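# Move empty wash bottle from shelved bench to cart tray

## Task

Take the empty wash bottle off the bench that has shelves and set it in the cart's uppermost tray so it rests within the tray's walls (lying on its side is fine). No wash bottle may touch the floor, or the task fails. Finish by releasing the bottle and moving the robot away; it must stay there without the robot holding it. The robot must not tip over or be left leaning, or the task fails.

## Robot and tools

ROBOT. A wheeled base with a lifting column carrying a head and two six-joint arms (left and right), each with a two-finger gripper. Shoulder height S = 0.90 m + column_m. Folded, the robot is 0.73 m long, 0.62 m wide, S + 0.43 m tall; its front sits 0.40 m ahead of the column. The base drives straight or turns in place; it cannot move sideways.

FRAMES. Base frame: origin on the floor under the column, midway between the drive wheels; x forward, y left, z up. left_hand and right_hand are reported in this frame, at the point where the fingers meet (tips reach 8 mm further). A hand's z axis runs along the fingers, its y axis along the opening direction; quat_wxyz rotates (0,0,1) onto the finger direction. Odometry frame = base frame at the start; base_odometry counts wheel turns only, so slip shows up as travel. Heading in odometry is positive leftward, range -3.142 to 3.142.

TOOL execute_actions. Arguments: "actions", a list holding one action or none (empty = just report state and pictures), and optional "cameras" (list of cam_head_left, cam_head_right, cam_left_wrist, cam_right_wrist, nav_camera, or "all"; omitted/null = all, [] = none). An action may contain:
- "base": exactly one of {"translate_m": d}, a relative drive in metres from the current spot, forward positive, -3 to 3; or {"rotate_rad": d}, a relative in-place turn in radians, left/counter-clockwise positive, -3.2 to 3.2. A base move estimated to need over 8.667 s is refused.
- "joints": absolute targets keyed by name, any subset: column_m 0 to 0.8 m; head_tilt_rad -0.61 to 1.308 (positive tilts down); for each arm (prefix left_ or right_): joint1_rad -2.879 to 2.879, joint2_rad 0 to 3.141, joint3_rad 0 to 3.019, joint4_rad -1.692 to 1.57, joint5_rad -1.57 to 1.57 (positive swings the hand to the robot's right), joint6_rad -2.094 to 2.094 (positive rolls clockwise seen from behind), gripper_m 0 to 0.093 (fingertip gap in metres).
- "speeds": optional caps for this action: translate_m 0.05 to 0.8 m/s, rotate_rad 0.1 to 1 rad/s (defaults are the maxima). It does not slow the arms.
Motions in one action start together. Unknown keys or out-of-range values cause refusal with no motion. Joints left out may keep driving toward earlier targets.

ARM GEOMETRY (rough). With joint1 at -1.57 (left) or 1.57 (right) and joints 5, 6 at 0, the arm moves in a vertical plane 0.23 m beside the column, facing forward. Let a = j2 - 0.35, b = 1.05 + j2 - j3, c = b - j4 (c = 1.57 means fingers straight down). Hand point is ahead by 0.12 + 0.39 sin a + 0.38 cos b + 0.25 cos c and at height S + 0.39 cos a - 0.38 sin b - 0.25 sin c. Example: j2, j3, j4 = 0.93, 0.78, 0.14 gives 0.60 m ahead, 0.25 m below S. Real hands usually sit up to ~5 cm lower and nearer the column (more with loads); trust left_hand/right_hand. Reach is about 1 m from the shoulder. Below 0.4 m height, the base housing blocks a hand less than 0.45 m ahead. Light objects (under 0.3 kg) can be carried from 0.14 m above S to 0.7 m below S, out to 0.6 m ahead, fingers down.

GRIPPING. Fingers are 7 cm long; body behind them 10 cm wide, 7 cm thick; wrist camera sticks out 11 cm on one side. To grasp, command an opening smaller than the object; "off_target" is then expected. An opening staying 0.002 m or more above target means something is held. Small joint changes (under ~0.03 rad, 0.08 for joints 2 and 3) may not move at all; for gentle contact step about 0.05 rad per call from your last target.

OTHER TOOLS. wait {"seconds": 0–10}: no new command, returns state and pictures. zoom_image {"camera": name, "region": [x0, y0, x1, y1]}: pixel box, max 504×504, from that camera's latest full image (images are 672×504). finished_scene {"scene": n}: ends the scene for good and reports success; call only once the bottle rests in the tray, released, with the robot clear.

RESULT LINES. base_status and joint_status per motion: "done"; "off_target" (stopped short, may still push); "contact_stop" (base wheel stalled or column felt contact; it then holds where it stopped); "time_out" (arm blocked; it keeps a nearby target and resumes if freed); "not_followed" after "joint command not followed" (self-collision check withheld arm targets; back the moved joints off by 0.05 rad or more, or move the other arm); "limit_stop_at_motor_heat". on_its_own lists uncommanded behaviour ("held at" = held target). motor_effort covers only left_wheel and right_wheel (percent, bracket = peak). turned_by_wheels vs turned_by_imu differing notably means a collision or slip. base_tilt is in degrees (forward/right positive). wheel_motors_off = 1 during a 2 s overload cut-out. Joint torques and motor temperatures are listed per arm joint.

COLUMN. Lowering stops with contact_stop when an arm's load changes, e.g. a held object touching down; it then won't go down again until raised 0.2 m. Raising stops if it hits something; move 0.05 m back.

CAMERAS. Head cameras look forward, tilted down by about head_tilt_rad. Wrist cameras look along the fingers, angled 0.62 rad; with fingers pointing down, image up is farther ahead. nav_camera is on the base front, 0.23 m up, looking ahead.

AVOID. Dropping the bottle or letting any wash bottle reach the floor; arms colliding or pressing on each other (can end the run); sustained base pushing (wheel overload, back off 0.05 m after a stall); arms pushing hard for long (motor heat, worst with joint 5 turned far; relieve by sending current positions as targets); tipping or tilting the robot; moving arms with column_m below 0.3.

Each tool is called after "Emit:" by a JSON object that holds its "name" and its "arguments".

## Session

Emit:
{"name": "execute_actions", "arguments": {"actions": []}}

Scene clock: 0.00 s.
Joint torques (N m, as the arm reports them, + toward a larger angle): no reading
Motor temperatures (°C, as the motors report them): left_arm=[27 27 29 29 29 29] | right_arm=[30 29 27 27 27 26]
base_odometry: x=+0.000 y=+0.000 heading=+0.000 (m, m, rad; odometry frame)
turned_by_wheels: +0.000 (rad since the last result)
turned_by_imu: +0.000 (rad since the last result)
base_tilt: forward=+0.2 right=+0.3 (deg)
base_status: not commanded
joint_positions: column_m=+0.551 head_tilt_rad=+0.876 left_joint1_rad=-1.561 left_joint2_rad=+0.874 left_joint3_rad=+0.439 left_joint4_rad=-0.906 left_joint5_rad=+0.032 left_joint6_rad=+0.083 left_gripper_m=+0.094 right_joint1_rad=+1.579 right_joint2_rad=+0.854 right_joint3_rad=+0.384 right_joint4_rad=-0.897 right_joint5_rad=+0.046 right_joint6_rad=-0.008 right_gripper_m=+0.095
joint_status: not commanded
wheel_motors_off: 0
motor_effort: left_wheel=+1 right_wheel=+1 (%)
left_hand: x=+0.1720 y=+0.2213 z=+1.2376 quat_wxyz=(+0.397, -0.028, -0.917, +0.028) (m; base frame)
right_hand: x=+0.1480 y=-0.2317 z=+1.2451 quat_wxyz=(+0.409, +0.016, -0.912, +0.017) (m; base frame)
pictures: cam_head_left, cam_head_right, cam_left_wrist, cam_right_wrist, nav_camera
Images, in order (width x height): cam_head_left 672x504, cam_head_right 672x504, cam_left_wrist 672x504, cam_right_wrist 672x504, nav_camera 672x504.

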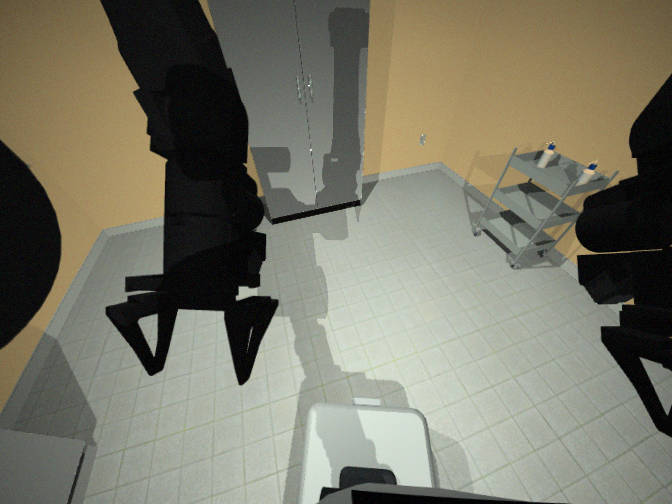

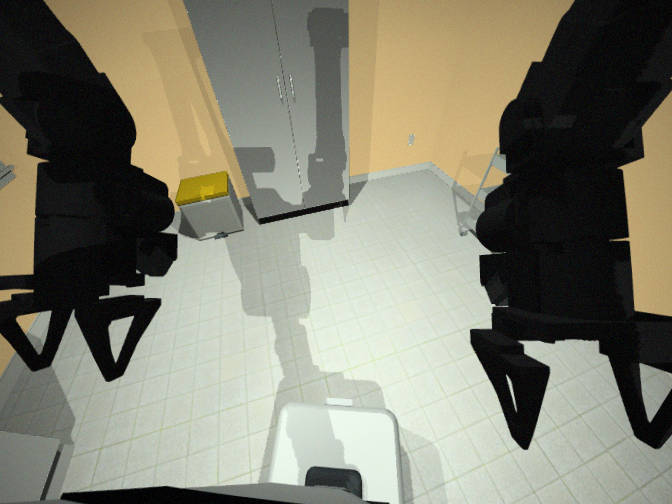

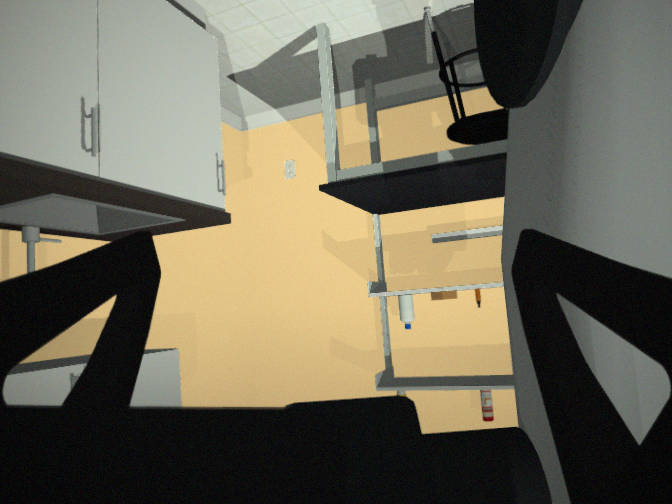

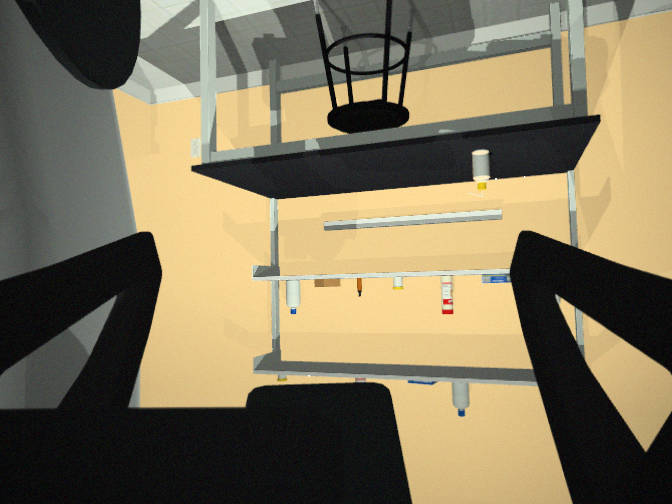

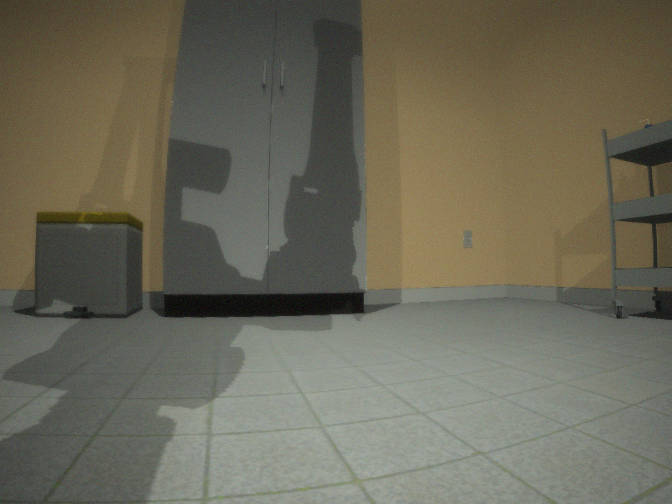

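Emit:
{"name": "execute_actions", "arguments": {"actions": [{"base":{"rotate_rad":-2.8},"joints":{"head_tilt_rad":0.6}}], "cameras": ["cam_head_left","cam_head_right","nav_camera"]}}

Scene clock: 7.10 s.
Joint torques (N m, as the arm reports them, + toward a larger angle): left_arm=[-1.3  -8.22 -0.53 -1.21  0.04 -0.01] | right_arm=[-0.03 -5.25 -1.58 -1.27  0.15 -0.13]
Motor temperatures (°C, as the motors report them): left_arm=[27 27 29 29 29 29] | right_arm=[30 29 27 27 27 26]
base_odometry: x=+0.000 y=+0.000 heading=-2.799 (m, m, rad; odometry frame)
turned_by_wheels: -2.799 (rad since the last result)
turned_by_imu: -2.777 (rad since the last result)
base_tilt: forward=+0.2 right=+0.4 (deg)
base_status: done
joint_positions: column_m=+0.551 head_tilt_rad=+0.618 left_joint1_rad=-1.561 left_joint2_rad=+0.874 left_joint3_rad=+0.439 left_joint4_rad=-0.906 left_joint5_rad=+0.032 left_joint6_rad=+0.083 left_gripper_m=+0.094 right_joint1_rad=+1.579 right_joint2_rad=+0.854 right_joint3_rad=+0.384 right_joint4_rad=-0.897 right_joint5_rad=+0.046 right_joint6_rad=-0.008 right_gripper_m=+0.095
joint_status: all done
wheel_motors_off: 0
motor_effort: left_wheel=+0(37) right_wheel=+0(36) (%)
left_hand: x=+0.1720 y=+0.2213 z=+1.2376 quat_wxyz=(+0.397, -0.028, -0.917, +0.028) (m; base frame)
right_hand: x=+0.1480 y=-0.2317 z=+1.2451 quat_wxyz=(+0.409, +0.016, -0.912, +0.017) (m; base frame)
pictures: cam_head_left, cam_head_right, nav_camera
camera_calibration (this result's frames):
cam_head_left: T_world_to_cam=[[0.0811115, -0.996636, -0.0116947, 0.0793092], [-0.515668, -0.0319211, -0.856194, 1.34501], [0.852941, 0.0754777, -0.516523, 0.667726], [0, 0, 0, 1]] pos_world=[0.117616, 0.0715782, 1.49741]
cam_head_right: T_world_to_cam=[[0.0819102, -0.996422, -0.0208382, -0.0325759], [-0.529046, -0.0257514, -0.848202, 1.32899], [0.844631, 0.0805007, -0.529263, 0.690117], [0, 0, 0, 1]] pos_world=[0.12287, -0.053791, 1.49182]
Images, in order (width x height): cam_head_left 672x504, cam_head_right 672x504, nav_camera 672x504.

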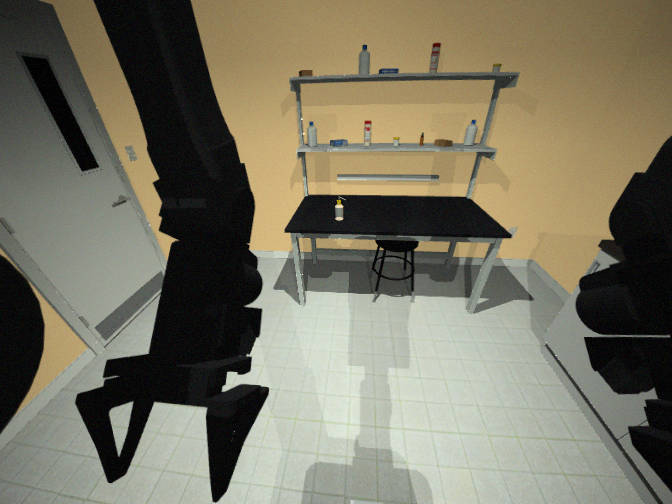

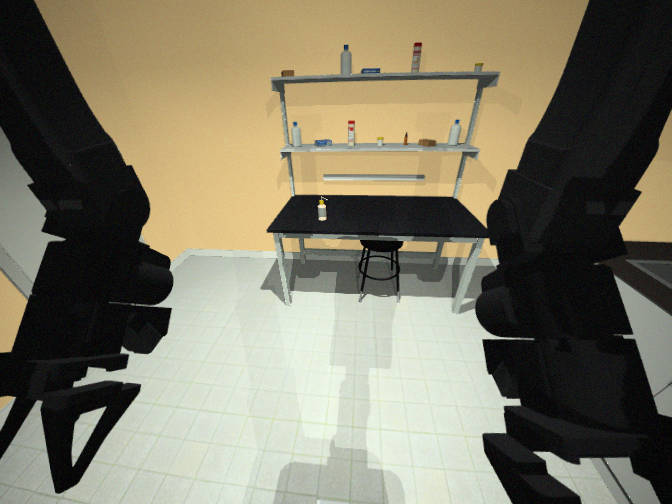

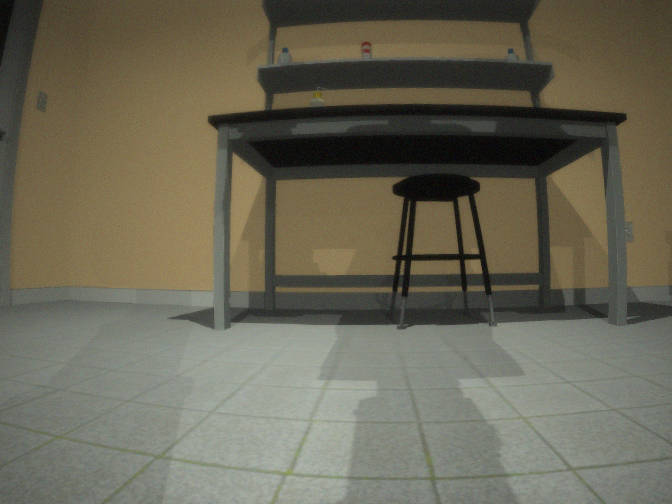

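Emit:
{"name": "execute_actions", "arguments": {"actions": [{"base":{"translate_m":0.6},"joints":{"head_tilt_rad":0.6,"column_m":0.35,"left_joint1_rad":-1.57,"left_joint2_rad":1.685,"left_joint3_rad":1.378,"left_joint4_rad":0.857,"left_joint5_rad":0,"left_joint6_rad":0}}], "cameras": ["cam_head_left","cam_head_right","cam_left_wrist"]}}

Emit:
{"name": "zoom_image", "arguments": {"camera": "cam_head_right", "region": [200,100,440,300]}}

Scene clock: 17.57 s.
Joint torques (N m, as the arm reports them, + toward a larger angle): left_arm=[ -1.97 -22.07   3.88   2.95  -0.05  -0.1 ] | right_arm=[-0.54 -5.38 -1.57 -1.3   0.08 -0.11]
Motor temperatures (°C, as the motors report them): left_arm=[27 28 29 29 29 29] | right_arm=[30 29 28 27 27 26]
base_odometry: x=-0.565 y=-0.201 heading=-2.800 (m, m, rad; odometry frame)
turned_by_wheels: +0.000 (rad since the last result)
turned_by_imu: +0.000 (rad since the last result)
base_tilt: forward=+0.1 right=+0.2 (deg)
base_status: done
joint_positions: column_m=+0.350 head_tilt_rad=+0.617 left_joint1_rad=-1.561 left_joint2_rad=+1.679 left_joint3_rad=+1.374 left_joint4_rad=+0.844 left_joint5_rad=+0.002 left_joint6_rad=+0.010 left_gripper_m=+0.094 right_joint1_rad=+1.579 right_joint2_rad=+0.854 right_joint3_rad=+0.385 right_joint4_rad=-0.897 right_joint5_rad=+0.046 right_joint6_rad=-0.008 right_gripper_m=+0.095
joint_status: all done
wheel_motors_off: 0
motor_effort: left_wheel=-2(49) right_wheel=+2(49) (%)
left_hand: x=+0.7953 y=+0.2309 z=+0.8502 quat_wxyz=(-0.507, -0.005, -0.862, -0.006) (m; base frame)
right_hand: x=+0.1489 y=-0.2317 z=+1.0435 quat_wxyz=(+0.408, +0.016, -0.913, +0.017) (m; base frame)
pictures: cam_head_left, cam_head_right, cam_left_wrist
camera_calibration (this result's frames):
cam_head_left: T_world_to_cam=[[0.0811202, -0.996636, -0.0116342, 0.0768733], [-0.515029, -0.0319211, -0.856578, 1.1731], [0.853326, 0.0754777, -0.515886, 0.562858], [0, 0, 0, 1]] pos_world=[0.117646, 0.0715782, 1.29612]
cam_head_right: T_world_to_cam=[[0.0819257, -0.996422, -0.0207771, -0.036854], [-0.528413, -0.0257514, -0.848597, 1.1587], [0.845025, 0.0805007, -0.528632, 0.582692], [0, 0, 0, 1]] pos_world=[0.122904, -0.053791, 1.29054]
cam_left_wrist: T_world_to_cam=[[-0.00950292, -0.999761, -0.0197137, 0.254484], [-0.902012, 0.0170798, -0.431372, 1.08441], [0.431605, 0.0136827, -0.901959, 0.543616], [0, 0, 0, 1]] pos_world=[0.745944, 0.228463, 0.963121]
Images, in order (width x height): cam_head_left 672x504, cam_head_right 672x504, cam_left_wrist 672x504.

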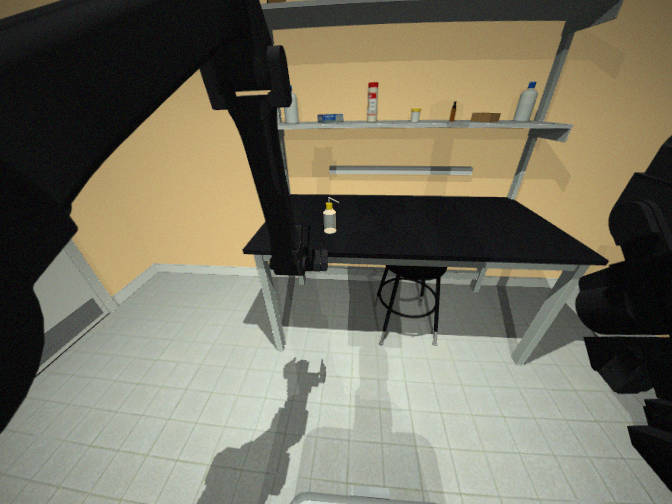

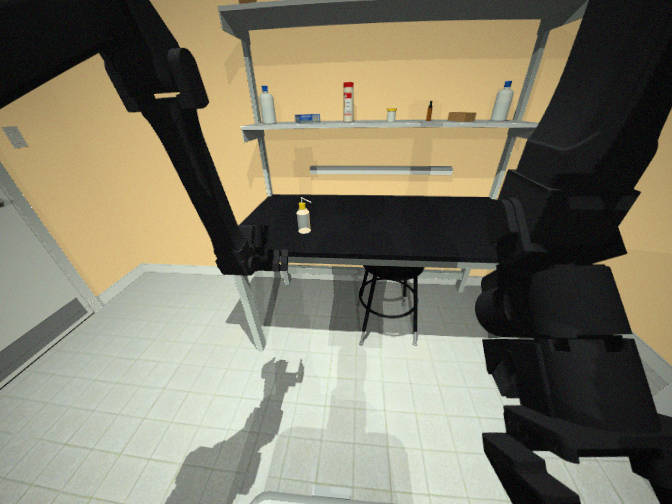

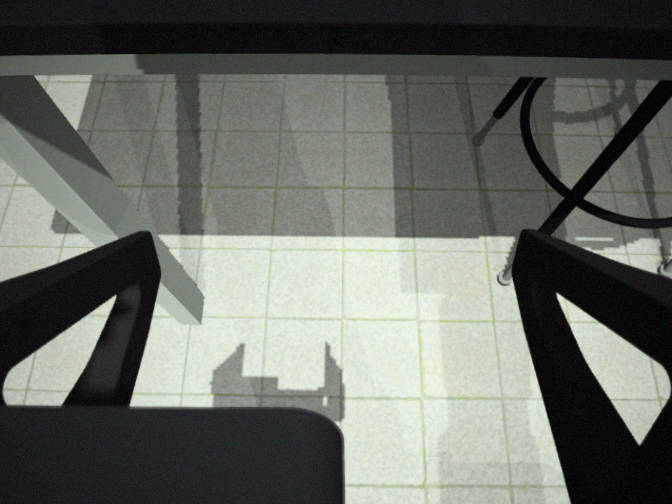

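Region (200, 100, 440, 300) of cam_head_right's 672x504 image, scaled by 2.100, with more detail than that image has.

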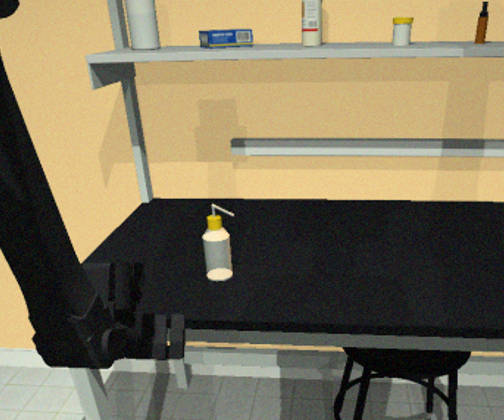

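Emit:
{"name": "execute_actions", "arguments": {"actions": [{"base":{"rotate_rad":-0.03},"joints":{"column_m":0.38}}], "cameras": []}}

Emit:
{"name": "execute_actions", "arguments": {"actions": [{"base":{"translate_m":0.22}}], "cameras": ["cam_head_left","cam_head_right","cam_left_wrist"]}}

Scene clock: 22.63 s.
Joint torques (N m, as the arm reports them, + toward a larger angle): left_arm=[ -1.45 -22.19   4.07   2.84  -0.02  -0.1 ] | right_arm=[-0.18 -5.93 -1.65 -1.26  0.13 -0.06]
Motor temperatures (°C, as the motors report them): left_arm=[27 28 29 29 29 29] | right_arm=[30 29 28 27 27 26]
base_odometry: x=-0.565 y=-0.201 heading=-2.828 (m, m, rad; odometry frame)
turned_by_wheels: -0.028 (rad since the last result)
turned_by_imu: -0.026 (rad since the last result)
base_tilt: forward=+0.2 right=+0.3 (deg)
base_status: done
joint_positions: column_m=+0.380 head_tilt_rad=+0.617 left_joint1_rad=-1.569 left_joint2_rad=+1.679 left_joint3_rad=+1.374 left_joint4_rad=+0.844 left_joint5_rad=+0.001 left_joint6_rad=+0.010 left_gripper_m=+0.094 right_joint1_rad=+1.579 right_joint2_rad=+0.854 right_joint3_rad=+0.385 right_joint4_rad=-0.897 right_joint5_rad=+0.046 right_joint6_rad=-0.008 right_gripper_m=+0.095
joint_status: all done
wheel_motors_off: 0
motor_effort: left_wheel=+1(41) right_wheel=-3(44) (%)
left_hand: x=+0.7953 y=+0.2254 z=+0.8800 quat_wxyz=(-0.507, -0.004, -0.862, -0.003) (m; base frame)
right_hand: x=+0.1489 y=-0.2317 z=+1.0734 quat_wxyz=(+0.408, +0.016, -0.913, +0.017) (m; base frame)
pictures: none
No camera images: the call's "cameras" was empty. Leave "cameras" out to get every camera's image.

Scene clock: 24.60 s.
Joint torques (N m, as the arm reports them, + toward a larger angle): left_arm=[ -1.28 -22.17   3.89   2.95  -0.01  -0.1 ] | right_arm=[ 0.03 -5.93 -1.8  -1.22  0.12 -0.09]
Motor temperatures (°C, as the motors report them): left_arm=[27 29 29 29 29 29] | right_arm=[30 29 28 27 27 26]
base_odometry: x=-0.775 y=-0.269 heading=-2.829 (m, m, rad; odometry frame)
turned_by_wheels: -0.001 (rad since the last result)
turned_by_imu: -0.001 (rad since the last result)
base_tilt: forward=+0.1 right=+0.3 (deg)
base_status: done
joint_positions: column_m=+0.380 head_tilt_rad=+0.617 left_joint1_rad=-1.569 left_joint2_rad=+1.679 left_joint3_rad=+1.375 left_joint4_rad=+0.844 left_joint5_rad=+0.001 left_joint6_rad=+0.010 left_gripper_m=+0.094 right_joint1_rad=+1.579 right_joint2_rad=+0.854 right_joint3_rad=+0.386 right_joint4_rad=-0.897 right_joint5_rad=+0.046 right_joint6_rad=-0.008 right_gripper_m=+0.095
joint_status: not commanded
wheel_motors_off: 0
motor_effort: left_wheel=-1(43) right_wheel=+3(48) (%)
left_hand: x=+0.7959 y=+0.2254 z=+0.8804 quat_wxyz=(-0.507, -0.004, -0.862, -0.003) (m; base frame)
right_hand: x=+0.1491 y=-0.2317 z=+1.0733 quat_wxyz=(+0.408, +0.016, -0.913, +0.017) (m; base frame)
pictures: cam_head_left, cam_head_right, cam_left_wrist
camera_calibration (this result's frames):
cam_head_left: T_world_to_cam=[[0.0811222, -0.996636, -0.0116205, 0.0772022], [-0.514884, -0.0319211, -0.856665, 1.19882], [0.853413, 0.0754777, -0.515742, 0.578078], [0, 0, 0, 1]] pos_world=[0.117652, 0.0715782, 1.32602]
cam_head_right: T_world_to_cam=[[0.0819292, -0.996422, -0.0207632, -0.036252], [-0.52827, -0.0257514, -0.848686, 1.18418], [0.845114, 0.0805007, -0.52849, 0.598294], [0, 0, 0, 1]] pos_world=[0.122912, -0.053791, 1.32044]
cam_left_wrist: T_world_to_cam=[[-0.0128276, -0.999831, -0.0131642, 0.246459], [-0.90146, 0.0172603, -0.432519, 1.09859], [0.432673, 0.00631885, -0.901529, 0.571123], [0, 0, 0, 1]] pos_world=[0.746384, 0.223846, 0.993288]
Images, in order (width x height): cam_head_left 672x504, cam_head_right 672x504, cam_left_wrist 672x504.

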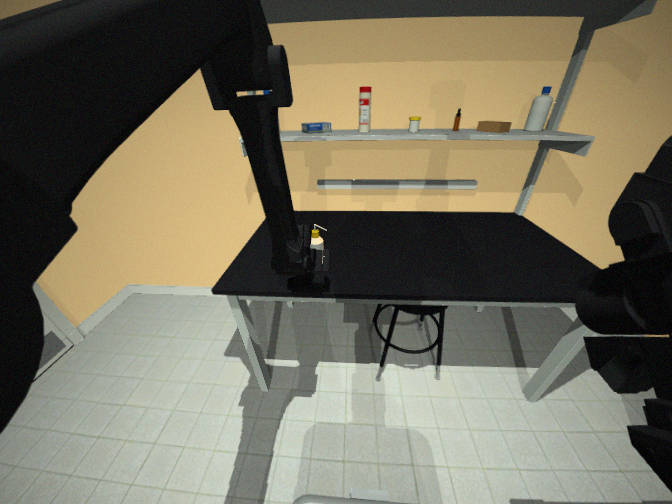

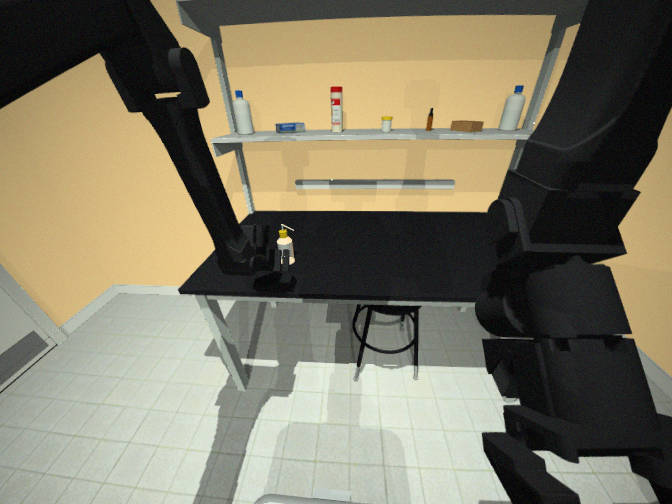

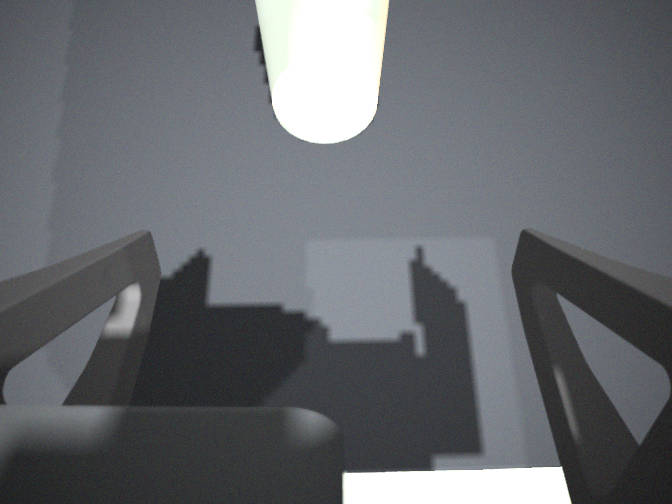

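Emit:
{"name": "execute_actions", "arguments": {"actions": [{"base":{"translate_m":0.155},"speeds":{"translate_m":0.15},"joints":{"column_m":0.335}}], "cameras": ["cam_head_right","cam_left_wrist"]}}

Scene clock: 28.67 s.
Joint torques (N m, as the arm reports them, + toward a larger angle): left_arm=[ -1.47 -22.1    3.96   2.94  -0.01  -0.11] | right_arm=[-0.31 -5.31 -1.36 -1.32  0.1  -0.08]
Motor temperatures (°C, as the motors report them): left_arm=[27 29 29 29 29 29] | right_arm=[30 29 28 27 27 26]
base_odometry: x=-0.922 y=-0.317 heading=-2.830 (m, m, rad; odometry frame)
turned_by_wheels: -0.001 (rad since the last result)
turned_by_imu: +0.000 (rad since the last result)
base_tilt: forward=+0.1 right=+0.3 (deg)
base_status: done
joint_positions: column_m=+0.335 head_tilt_rad=+0.617 left_joint1_rad=-1.569 left_joint2_rad=+1.679 left_joint3_rad=+1.374 left_joint4_rad=+0.844 left_joint5_rad=+0.001 left_joint6_rad=+0.010 left_gripper_m=+0.094 right_joint1_rad=+1.579 right_joint2_rad=+0.854 right_joint3_rad=+0.382 right_joint4_rad=-0.897 right_joint5_rad=+0.046 right_joint6_rad=-0.008 right_gripper_m=+0.095
joint_status: all done
wheel_motors_off: 0
motor_effort: left_wheel=-2(35) right_wheel=+2(33) (%)
left_hand: x=+0.7957 y=+0.2254 z=+0.8354 quat_wxyz=(-0.507, -0.004, -0.862, -0.003) (m; base frame)
right_hand: x=+0.1470 y=-0.2317 z=+1.0291 quat_wxyz=(+0.410, +0.016, -0.912, +0.017) (m; base frame)
pictures: cam_head_right, cam_left_wrist
camera_calibration (this result's frames):
cam_head_right: T_world_to_cam=[[0.0819292, -0.996422, -0.0207632, -0.0371842], [-0.52827, -0.0257514, -0.848686, 1.14608], [0.845114, 0.0805007, -0.52849, 0.574567], [0, 0, 0, 1]] pos_world=[0.122912, -0.053791, 1.27554]
cam_left_wrist: T_world_to_cam=[[-0.0128322, -0.999831, -0.0131591, 0.245863], [-0.901625, 0.0172597, -0.432175, 1.07879], [0.432329, 0.00631881, -0.901694, 0.531039], [0, 0, 0, 1]] pos_world=[0.74624, 0.223846, 0.948297]
Images, in order (width x height): cam_head_right 672x504, cam_left_wrist 672x504.

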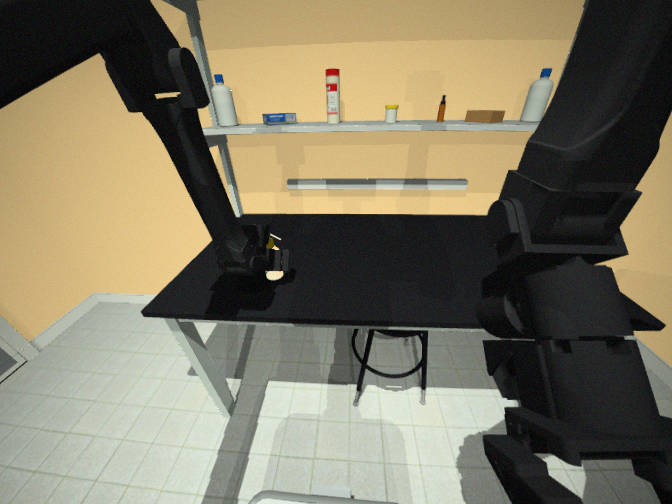

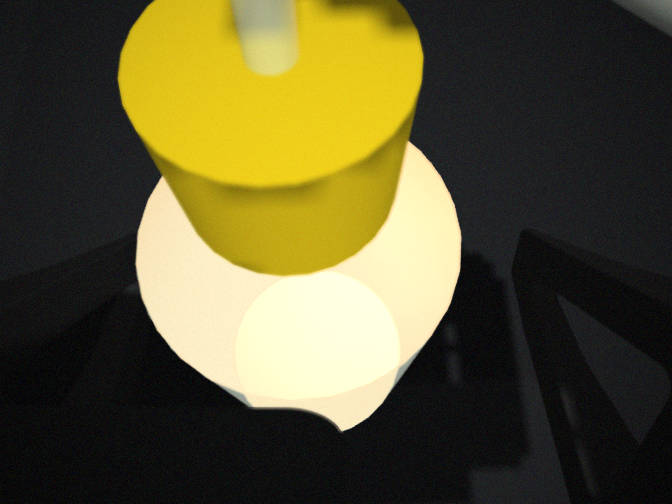

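Emit:
{"name": "execute_actions", "arguments": {"actions": [{"joints":{"left_gripper_m":0.045}}], "cameras": ["cam_left_wrist"]}}

Emit:
{"name": "execute_actions", "arguments": {"actions": [{"joints":{"column_m":0.42}}], "cameras": ["cam_head_right","cam_left_wrist"]}}

Scene clock: 31.03 s.
Joint torques (N m, as the arm reports them, + toward a larger angle): left_arm=[ -1.56 -21.99   3.95   2.94   0.01  -0.1 ] | right_arm=[-0.17 -6.04 -1.5  -1.1   0.13 -0.11]
Motor temperatures (°C, as the motors report them): left_arm=[27 29 29 29 29 29] | right_arm=[30 29 28 27 27 26]
base_odometry: x=-0.922 y=-0.317 heading=-2.830 (m, m, rad; odometry frame)
turned_by_wheels: +0.000 (rad since the last result)
turned_by_imu: +0.001 (rad since the last result)
base_tilt: forward=+0.1 right=+0.3 (deg)
base_status: not commanded
joint_positions: column_m=+0.335 head_tilt_rad=+0.617 left_joint1_rad=-1.569 left_joint2_rad=+1.679 left_joint3_rad=+1.374 left_joint4_rad=+0.844 left_joint5_rad=+0.000 left_joint6_rad=+0.010 left_gripper_m=+0.055 right_joint1_rad=+1.579 right_joint2_rad=+0.854 right_joint3_rad=+0.382 right_joint4_rad=-0.897 right_joint5_rad=+0.046 right_joint6_rad=-0.008 right_gripper_m=+0.095
joint_status: left_gripper_m off_target (ended at +0.055, target +0.045)
wheel_motors_off: 0
motor_effort: left_wheel=-2(1) right_wheel=+0(3) (%)
left_hand: x=+0.7957 y=+0.2255 z=+0.8354 quat_wxyz=(-0.507, -0.004, -0.862, -0.003) (m; base frame)
right_hand: x=+0.1470 y=-0.2317 z=+1.0291 quat_wxyz=(+0.410, +0.016, -0.912, +0.017) (m; base frame)
pictures: cam_left_wrist
camera_calibration (this result's frames):
cam_left_wrist: T_world_to_cam=[[-0.0121655, -0.999834, -0.0135299, 0.245774], [-0.901636, 0.0168189, -0.432169, 1.0789], [0.432325, 0.0069415, -0.901691, 0.530898], [0, 0, 0, 1]] pos_world=[0.746241, 0.223903, 0.948297]
Images, in order (width x height): cam_left_wrist 672x504.

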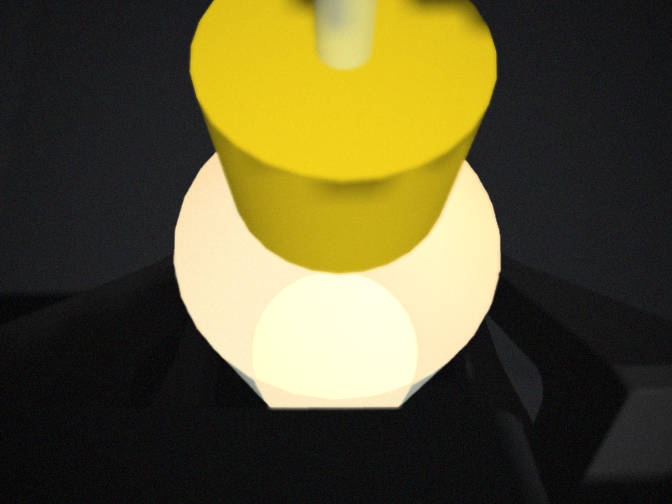

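Scene clock: 32.73 s.
Joint torques (N m, as the arm reports them, + toward a larger angle): left_arm=[ -1.42 -22.28   4.03   2.93   0.01  -0.1 ] | right_arm=[-0.08 -5.33 -1.48 -1.06  0.13 -0.1 ]
Motor temperatures (°C, as the motors report them): left_arm=[27 29 29 29 29 29] | right_arm=[30 29 28 27 27 26]
base_odometry: x=-0.922 y=-0.317 heading=-2.830 (m, m, rad; odometry frame)
turned_by_wheels: +0.000 (rad since the last result)
turned_by_imu: +0.001 (rad since the last result)
base_tilt: forward=+0.0 right=+0.3 (deg)
base_status: not commanded
joint_positions: column_m=+0.420 head_tilt_rad=+0.617 left_joint1_rad=-1.569 left_joint2_rad=+1.679 left_joint3_rad=+1.374 left_joint4_rad=+0.844 left_joint5_rad=+0.000 left_joint6_rad=+0.010 left_gripper_m=+0.055 right_joint1_rad=+1.579 right_joint2_rad=+0.854 right_joint3_rad=+0.382 right_joint4_rad=-0.897 right_joint5_rad=+0.046 right_joint6_rad=-0.008 right_gripper_m=+0.095
joint_status: all done
wheel_motors_off: 0
motor_effort: left_wheel=-3(3) right_wheel=+2(2) (%)
left_hand: x=+0.7957 y=+0.2255 z=+0.9202 quat_wxyz=(-0.507, -0.004, -0.862, -0.003) (m; base frame)
right_hand: x=+0.1470 y=-0.2317 z=+1.1139 quat_wxyz=(+0.410, +0.016, -0.912, +0.017) (m; base frame)
pictures: cam_head_right, cam_left_wrist
camera_calibration (this result's frames):
cam_head_right: T_world_to_cam=[[0.0819292, -0.996422, -0.0207632, -0.0354221], [-0.52827, -0.0257514, -0.848686, 1.2181], [0.845114, 0.0805007, -0.52849, 0.619417], [0, 0, 0, 1]] pos_world=[0.122912, -0.053791, 1.36041]
cam_left_wrist: T_world_to_cam=[[-0.0121655, -0.999834, -0.0135299, 0.246922], [-0.901636, 0.0168189, -0.432169, 1.11557], [0.432325, 0.0069415, -0.901691, 0.60742], [0, 0, 0, 1]] pos_world=[0.746241, 0.223903, 1.03316]
Images, in order (width x height): cam_head_right 672x504, cam_left_wrist 672x504.

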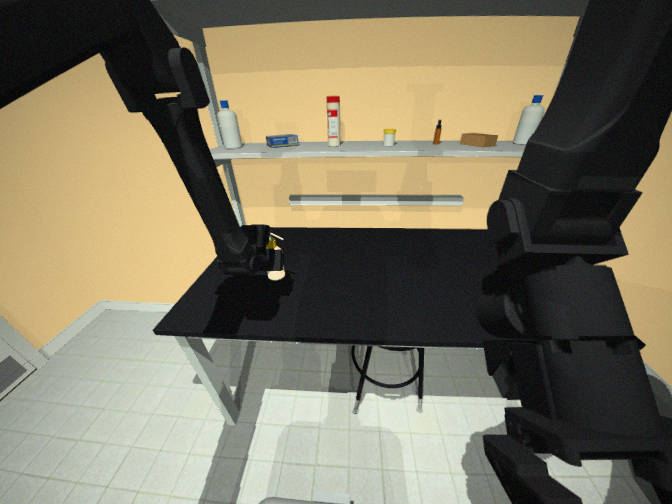

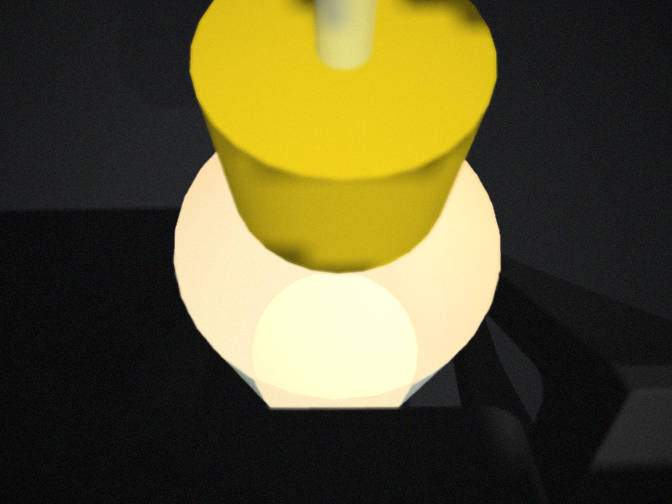

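Emit:
{"name": "execute_actions", "arguments": {"actions": [{"base":{"translate_m":-1.85},"joints":{"left_gripper_m":0.04}}], "cameras": []}}

Emit:
{"name": "execute_actions", "arguments": {"actions": [{"base":{"rotate_rad":1.6},"joints":{"column_m":0.62,"head_tilt_rad":0.8}}], "cameras": ["cam_head_right","cam_head_left","nav_camera"]}}

Scene clock: 41.57 s.
Joint torques (N m, as the arm reports them, + toward a larger angle): left_arm=[ -1.49 -21.89   4.05   3.01   0.01  -0.1 ] | right_arm=[-0.05 -5.41 -1.33 -1.13  0.13 -0.08]
Motor temperatures (°C, as the motors report them): left_arm=[27 30 29 29 29 29] | right_arm=[30 29 28 27 27 26]
base_odometry: x=+0.839 y=+0.250 heading=-2.831 (m, m, rad; odometry frame)
turned_by_wheels: -0.001 (rad since the last result)
turned_by_imu: +0.007 (rad since the last result)
base_tilt: forward=+0.2 right=+0.3 (deg)
base_status: done
joint_positions: column_m=+0.420 head_tilt_rad=+0.617 left_joint1_rad=-1.569 left_joint2_rad=+1.679 left_joint3_rad=+1.374 left_joint4_rad=+0.844 left_joint5_rad=+0.000 left_joint6_rad=+0.010 left_gripper_m=+0.055 right_joint1_rad=+1.579 right_joint2_rad=+0.854 right_joint3_rad=+0.383 right_joint4_rad=-0.897 right_joint5_rad=+0.046 right_joint6_rad=-0.008 right_gripper_m=+0.095
joint_status: left_gripper_m off_target (ended at +0.055, target +0.040)
wheel_motors_off: 0
motor_effort: left_wheel=+0(49) right_wheel=+1(55) (%)
left_hand: x=+0.7957 y=+0.2255 z=+0.9202 quat_wxyz=(-0.507, -0.004, -0.862, -0.003) (m; base frame)
right_hand: x=+0.1474 y=-0.2317 z=+1.1138 quat_wxyz=(+0.410, +0.016, -0.912, +0.017) (m; base frame)
pictures: none
No camera images: the call's "cameras" was empty. Leave "cameras" out to get every camera's image.

Scene clock: 44.77 s.
Joint torques (N m, as the arm reports them, + toward a larger angle): left_arm=[ -1.55 -21.69   3.98   2.94   0.    -0.1 ] | right_arm=[-0.1  -5.36 -1.53 -1.06  0.11 -0.16]
Motor temperatures (°C, as the motors report them): left_arm=[27 30 29 29 29 29] | right_arm=[30 29 28 27 27 26]
base_odometry: x=+0.839 y=+0.250 heading=-1.231 (m, m, rad; odometry frame)
turned_by_wheels: +1.599 (rad since the last result)
turned_by_imu: +1.586 (rad since the last result)
base_tilt: forward=+0.1 right=+0.3 (deg)
base_status: done
joint_positions: column_m=+0.620 head_tilt_rad=+0.802 left_joint1_rad=-1.568 left_joint2_rad=+1.679 left_joint3_rad=+1.374 left_joint4_rad=+0.844 left_joint5_rad=+0.000 left_joint6_rad=+0.010 left_gripper_m=+0.055 right_joint1_rad=+1.579 right_joint2_rad=+0.854 right_joint3_rad=+0.383 right_joint4_rad=-0.897 right_joint5_rad=+0.046 right_joint6_rad=-0.008 right_gripper_m=+0.095
joint_status: all done
wheel_motors_off: 0
motor_effort: left_wheel=-3(38) right_wheel=+3(47) (%)
left_hand: x=+0.7957 y=+0.2263 z=+1.1203 quat_wxyz=(-0.507, -0.004, -0.862, -0.004) (m; base frame)
right_hand: x=+0.1474 y=-0.2317 z=+1.3138 quat_wxyz=(+0.410, +0.016, -0.912, +0.017) (m; base frame)
pictures: cam_head_left, cam_head_right, nav_camera
camera_calibration (this result's frames):
cam_head_left: T_world_to_cam=[[0.0775983, -0.996636, -0.0263506, 0.103823], [-0.663739, -0.0319211, -0.747283, 1.2362], [0.743928, 0.0754777, -0.663984, 0.945392], [0, 0, 0, 1]] pos_world=[0.109152, 0.0715782, 1.55425]
cam_head_right: T_world_to_cam=[[0.076709, -0.996422, -0.0354857, -0.00736471], [-0.675428, -0.0257514, -0.736976, 1.21582], [0.733425, 0.0805007, -0.674987, 0.965976], [0, 0, 0, 1]] pos_world=[0.113294, -0.053791, 1.54779]
Images, in order (width x height): cam_head_left 672x504, cam_head_right 672x504, nav_camera 672x504.

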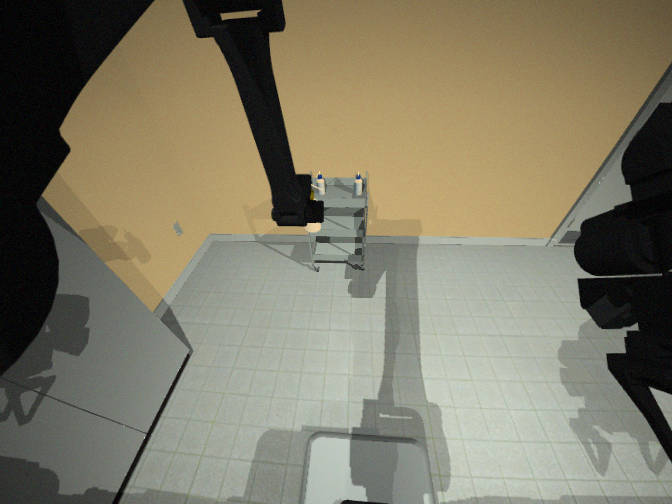

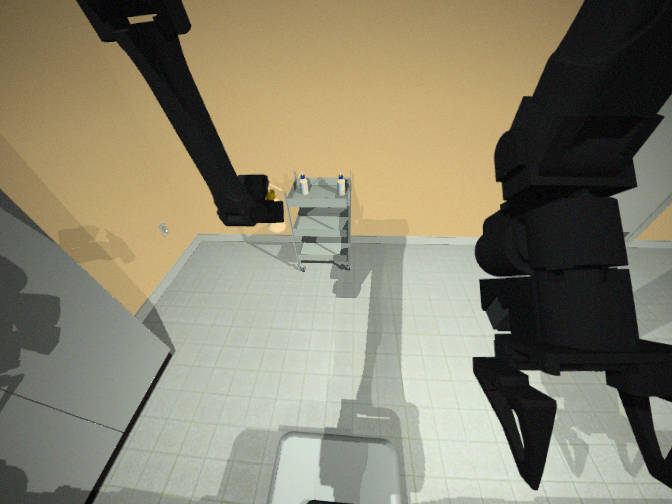

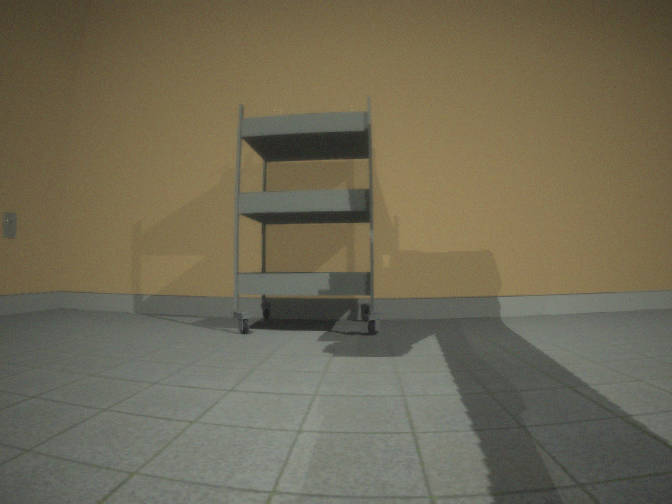

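Emit:
{"name": "execute_actions", "arguments": {"actions": [{"base":{"translate_m":0.7},"joints":{"column_m":0.52}}], "cameras": ["cam_head_right","cam_head_left","nav_camera"]}}

Scene clock: 49.53 s.
Joint torques (N m, as the arm reports them, + toward a larger angle): left_arm=[ -1.62 -22.16   3.89   2.9    0.01  -0.1 ] | right_arm=[-0.2  -5.74 -1.58 -1.27  0.09 -0.07]
Motor temperatures (°C, as the motors report them): left_arm=[27 30 29 29 29 29] | right_arm=[30 29 28 27 27 26]
base_odometry: x=+1.072 y=-0.410 heading=-1.231 (m, m, rad; odometry frame)
turned_by_wheels: +0.000 (rad since the last result)
turned_by_imu: +0.000 (rad since the last result)
base_tilt: forward=+0.1 right=+0.3 (deg)
base_status: done
joint_positions: column_m=+0.520 head_tilt_rad=+0.802 left_joint1_rad=-1.568 left_joint2_rad=+1.679 left_joint3_rad=+1.374 left_joint4_rad=+0.844 left_joint5_rad=+0.000 left_joint6_rad=+0.010 left_gripper_m=+0.055 right_joint1_rad=+1.579 right_joint2_rad=+0.854 right_joint3_rad=+0.384 right_joint4_rad=-0.897 right_joint5_rad=+0.046 right_joint6_rad=-0.008 right_gripper_m=+0.095
joint_status: all done
wheel_motors_off: 0
motor_effort: left_wheel=+0(51) right_wheel=-2(52) (%)
left_hand: x=+0.7957 y=+0.2263 z=+1.0204 quat_wxyz=(-0.507, -0.004, -0.862, -0.004) (m; base frame)
right_hand: x=+0.1480 y=-0.2317 z=+1.2138 quat_wxyz=(+0.409, +0.016, -0.912, +0.017) (m; base frame)
pictures: cam_head_left, cam_head_right, nav_camera
camera_calibration (this result's frames):
cam_head_left: T_world_to_cam=[[0.0775818, -0.996636, -0.026399, 0.101264], [-0.664206, -0.0319211, -0.746868, 1.16095], [0.743513, 0.0754777, -0.664448, 0.879784], [0, 0, 0, 1]] pos_world=[0.10912, 0.0715782, 1.45432]
cam_head_right: T_world_to_cam=[[0.0766868, -0.996422, -0.0355336, -0.0108363], [-0.675888, -0.0257514, -0.736554, 1.14159], [0.733004, 0.0805007, -0.675444, 0.899259], [0, 0, 0, 1]] pos_world=[0.113258, -0.053791, 1.44786]
Images, in order (width x height): cam_head_left 672x504, cam_head_right 672x504, nav_camera 672x504.

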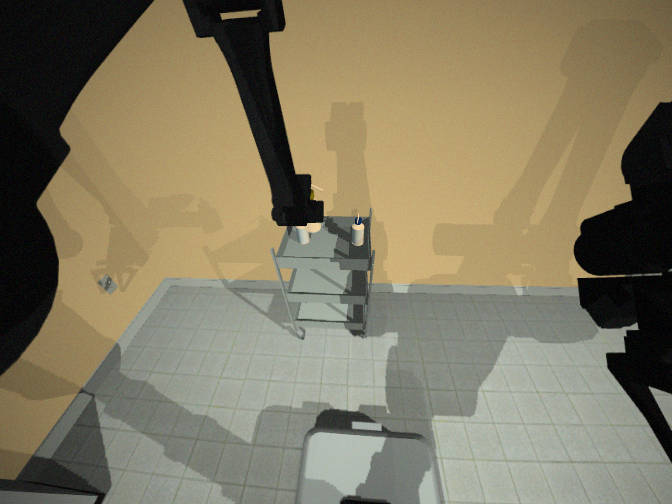

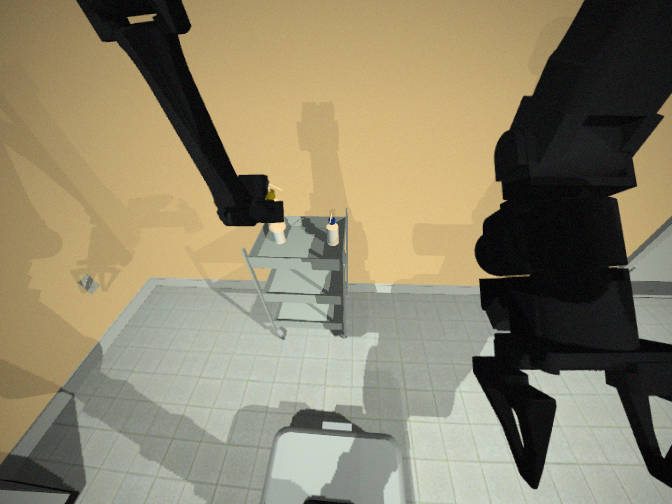

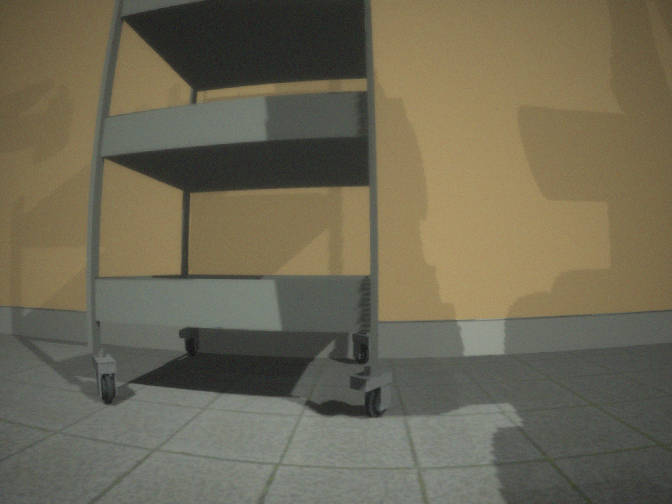

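Emit:
{"name": "execute_actions", "arguments": {"actions": [{"base":{"rotate_rad":-0.03}}], "cameras": []}}

Emit:
{"name": "execute_actions", "arguments": {"actions": [{"base":{"translate_m":0.24},"joints":{"column_m":0.42}}], "cameras": ["cam_head_right","cam_head_left","cam_left_wrist"]}}

Scene clock: 53.47 s.
Joint torques (N m, as the arm reports them, + toward a larger angle): left_arm=[ -1.12 -22.23   3.96   2.94  -0.01  -0.1 ] | right_arm=[ 0.4  -5.25 -1.36 -1.11  0.13 -0.13]
Motor temperatures (°C, as the motors report them): left_arm=[27 30 29 29 29 29] | right_arm=[30 29 28 27 27 26]
base_odometry: x=+1.072 y=-0.410 heading=-1.259 (m, m, rad; odometry frame)
turned_by_wheels: -0.028 (rad since the last result)
turned_by_imu: -0.027 (rad since the last result)
base_tilt: forward=+0.1 right=+0.3 (deg)
base_status: done
joint_positions: column_m=+0.520 head_tilt_rad=+0.802 left_joint1_rad=-1.571 left_joint2_rad=+1.679 left_joint3_rad=+1.374 left_joint4_rad=+0.844 left_joint5_rad=+0.000 left_joint6_rad=+0.010 left_gripper_m=+0.055 right_joint1_rad=+1.579 right_joint2_rad=+0.854 right_joint3_rad=+0.384 right_joint4_rad=-0.897 right_joint5_rad=+0.046 right_joint6_rad=-0.008 right_gripper_m=+0.095
joint_status: not commanded
wheel_motors_off: 0
motor_effort: left_wheel=+1(40) right_wheel=+0(39) (%)
left_hand: x=+0.7957 y=+0.2242 z=+1.0204 quat_wxyz=(-0.507, -0.004, -0.862, -0.002) (m; base frame)
right_hand: x=+0.1480 y=-0.2317 z=+1.2138 quat_wxyz=(+0.409, +0.016, -0.912, +0.017) (m; base frame)
pictures: none
No camera images: the call's "cameras" was empty. Leave "cameras" out to get every camera's image.

Scene clock: 55.43 s.
Joint torques (N m, as the arm reports them, + toward a larger angle): left_arm=[ -1.24 -21.92   4.05   2.96   0.    -0.11] | right_arm=[-0.2  -6.06 -1.67 -1.3   0.17 -0.11]
Motor temperatures (°C, as the motors report them): left_arm=[27 30 29 29 29 29] | right_arm=[30 29 28 27 27 26]
base_odometry: x=+1.146 y=-0.638 heading=-1.260 (m, m, rad; odometry frame)
turned_by_wheels: -0.001 (rad since the last result)
turned_by_imu: -0.001 (rad since the last result)
base_tilt: forward=+0.2 right=+0.2 (deg)
base_status: done
joint_positions: column_m=+0.420 head_tilt_rad=+0.802 left_joint1_rad=-1.571 left_joint2_rad=+1.679 left_joint3_rad=+1.375 left_joint4_rad=+0.844 left_joint5_rad=+0.000 left_joint6_rad=+0.010 left_gripper_m=+0.055 right_joint1_rad=+1.579 right_joint2_rad=+0.854 right_joint3_rad=+0.385 right_joint4_rad=-0.897 right_joint5_rad=+0.046 right_joint6_rad=-0.008 right_gripper_m=+0.095
joint_status: all done
wheel_motors_off: 0
motor_effort: left_wheel=-1(41) right_wheel=+1(48) (%)
left_hand: x=+0.7961 y=+0.2242 z=+0.9206 quat_wxyz=(-0.507, -0.004, -0.862, -0.002) (m; base frame)
right_hand: x=+0.1487 y=-0.2317 z=+1.1136 quat_wxyz=(+0.409, +0.016, -0.912, +0.017) (m; base frame)
pictures: cam_head_left, cam_head_right, cam_left_wrist
camera_calibration (this result's frames):
cam_head_left: T_world_to_cam=[[0.077579, -0.996636, -0.0264072, 0.098636], [-0.664284, -0.0319211, -0.746798, 1.08617], [0.743443, 0.0754777, -0.664526, 0.813453], [0, 0, 0, 1]] pos_world=[0.109115, 0.0715782, 1.35431]
cam_head_right: T_world_to_cam=[[0.0766831, -0.996422, -0.0355417, -0.0143781], [-0.675966, -0.0257514, -0.736483, 1.06784], [0.732933, 0.0805007, -0.675522, 0.831827], [0, 0, 0, 1]] pos_world=[0.113252, -0.053791, 1.34785]
cam_left_wrist: T_world_to_cam=[[-0.0131097, -0.999843, -0.0118882, 0.244828], [-0.90129, 0.0169645, -0.432885, 1.11644], [0.433018, 0.00503971, -0.901371, 0.60717], [0, 0, 0, 1]] pos_world=[0.746529, 0.22279, 1.03349]
Images, in order (width x height): cam_head_left 672x504, cam_head_right 672x504, cam_left_wrist 672x504.

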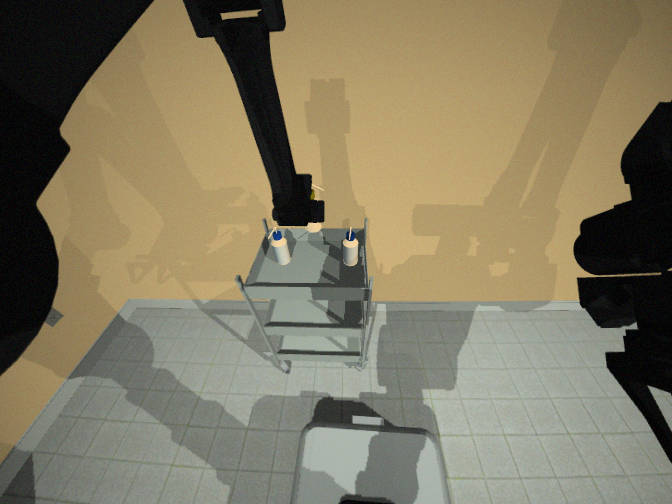

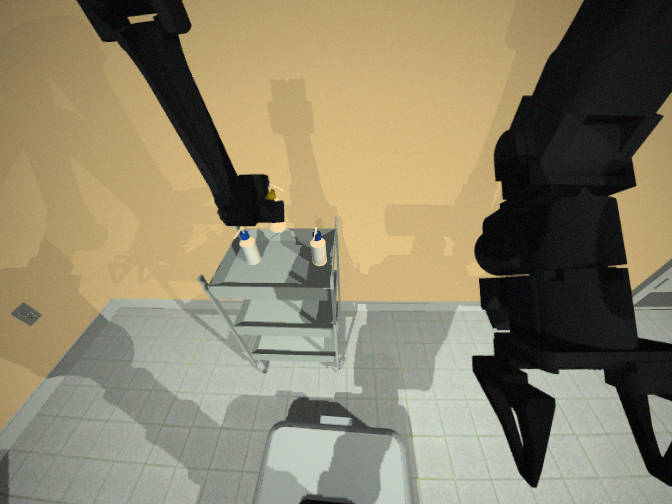

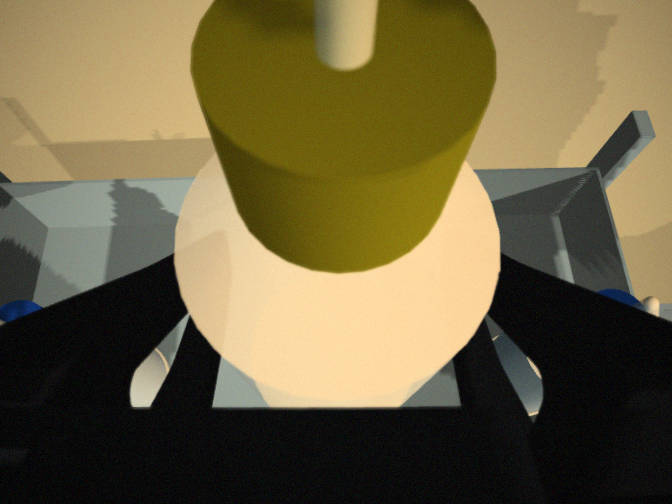

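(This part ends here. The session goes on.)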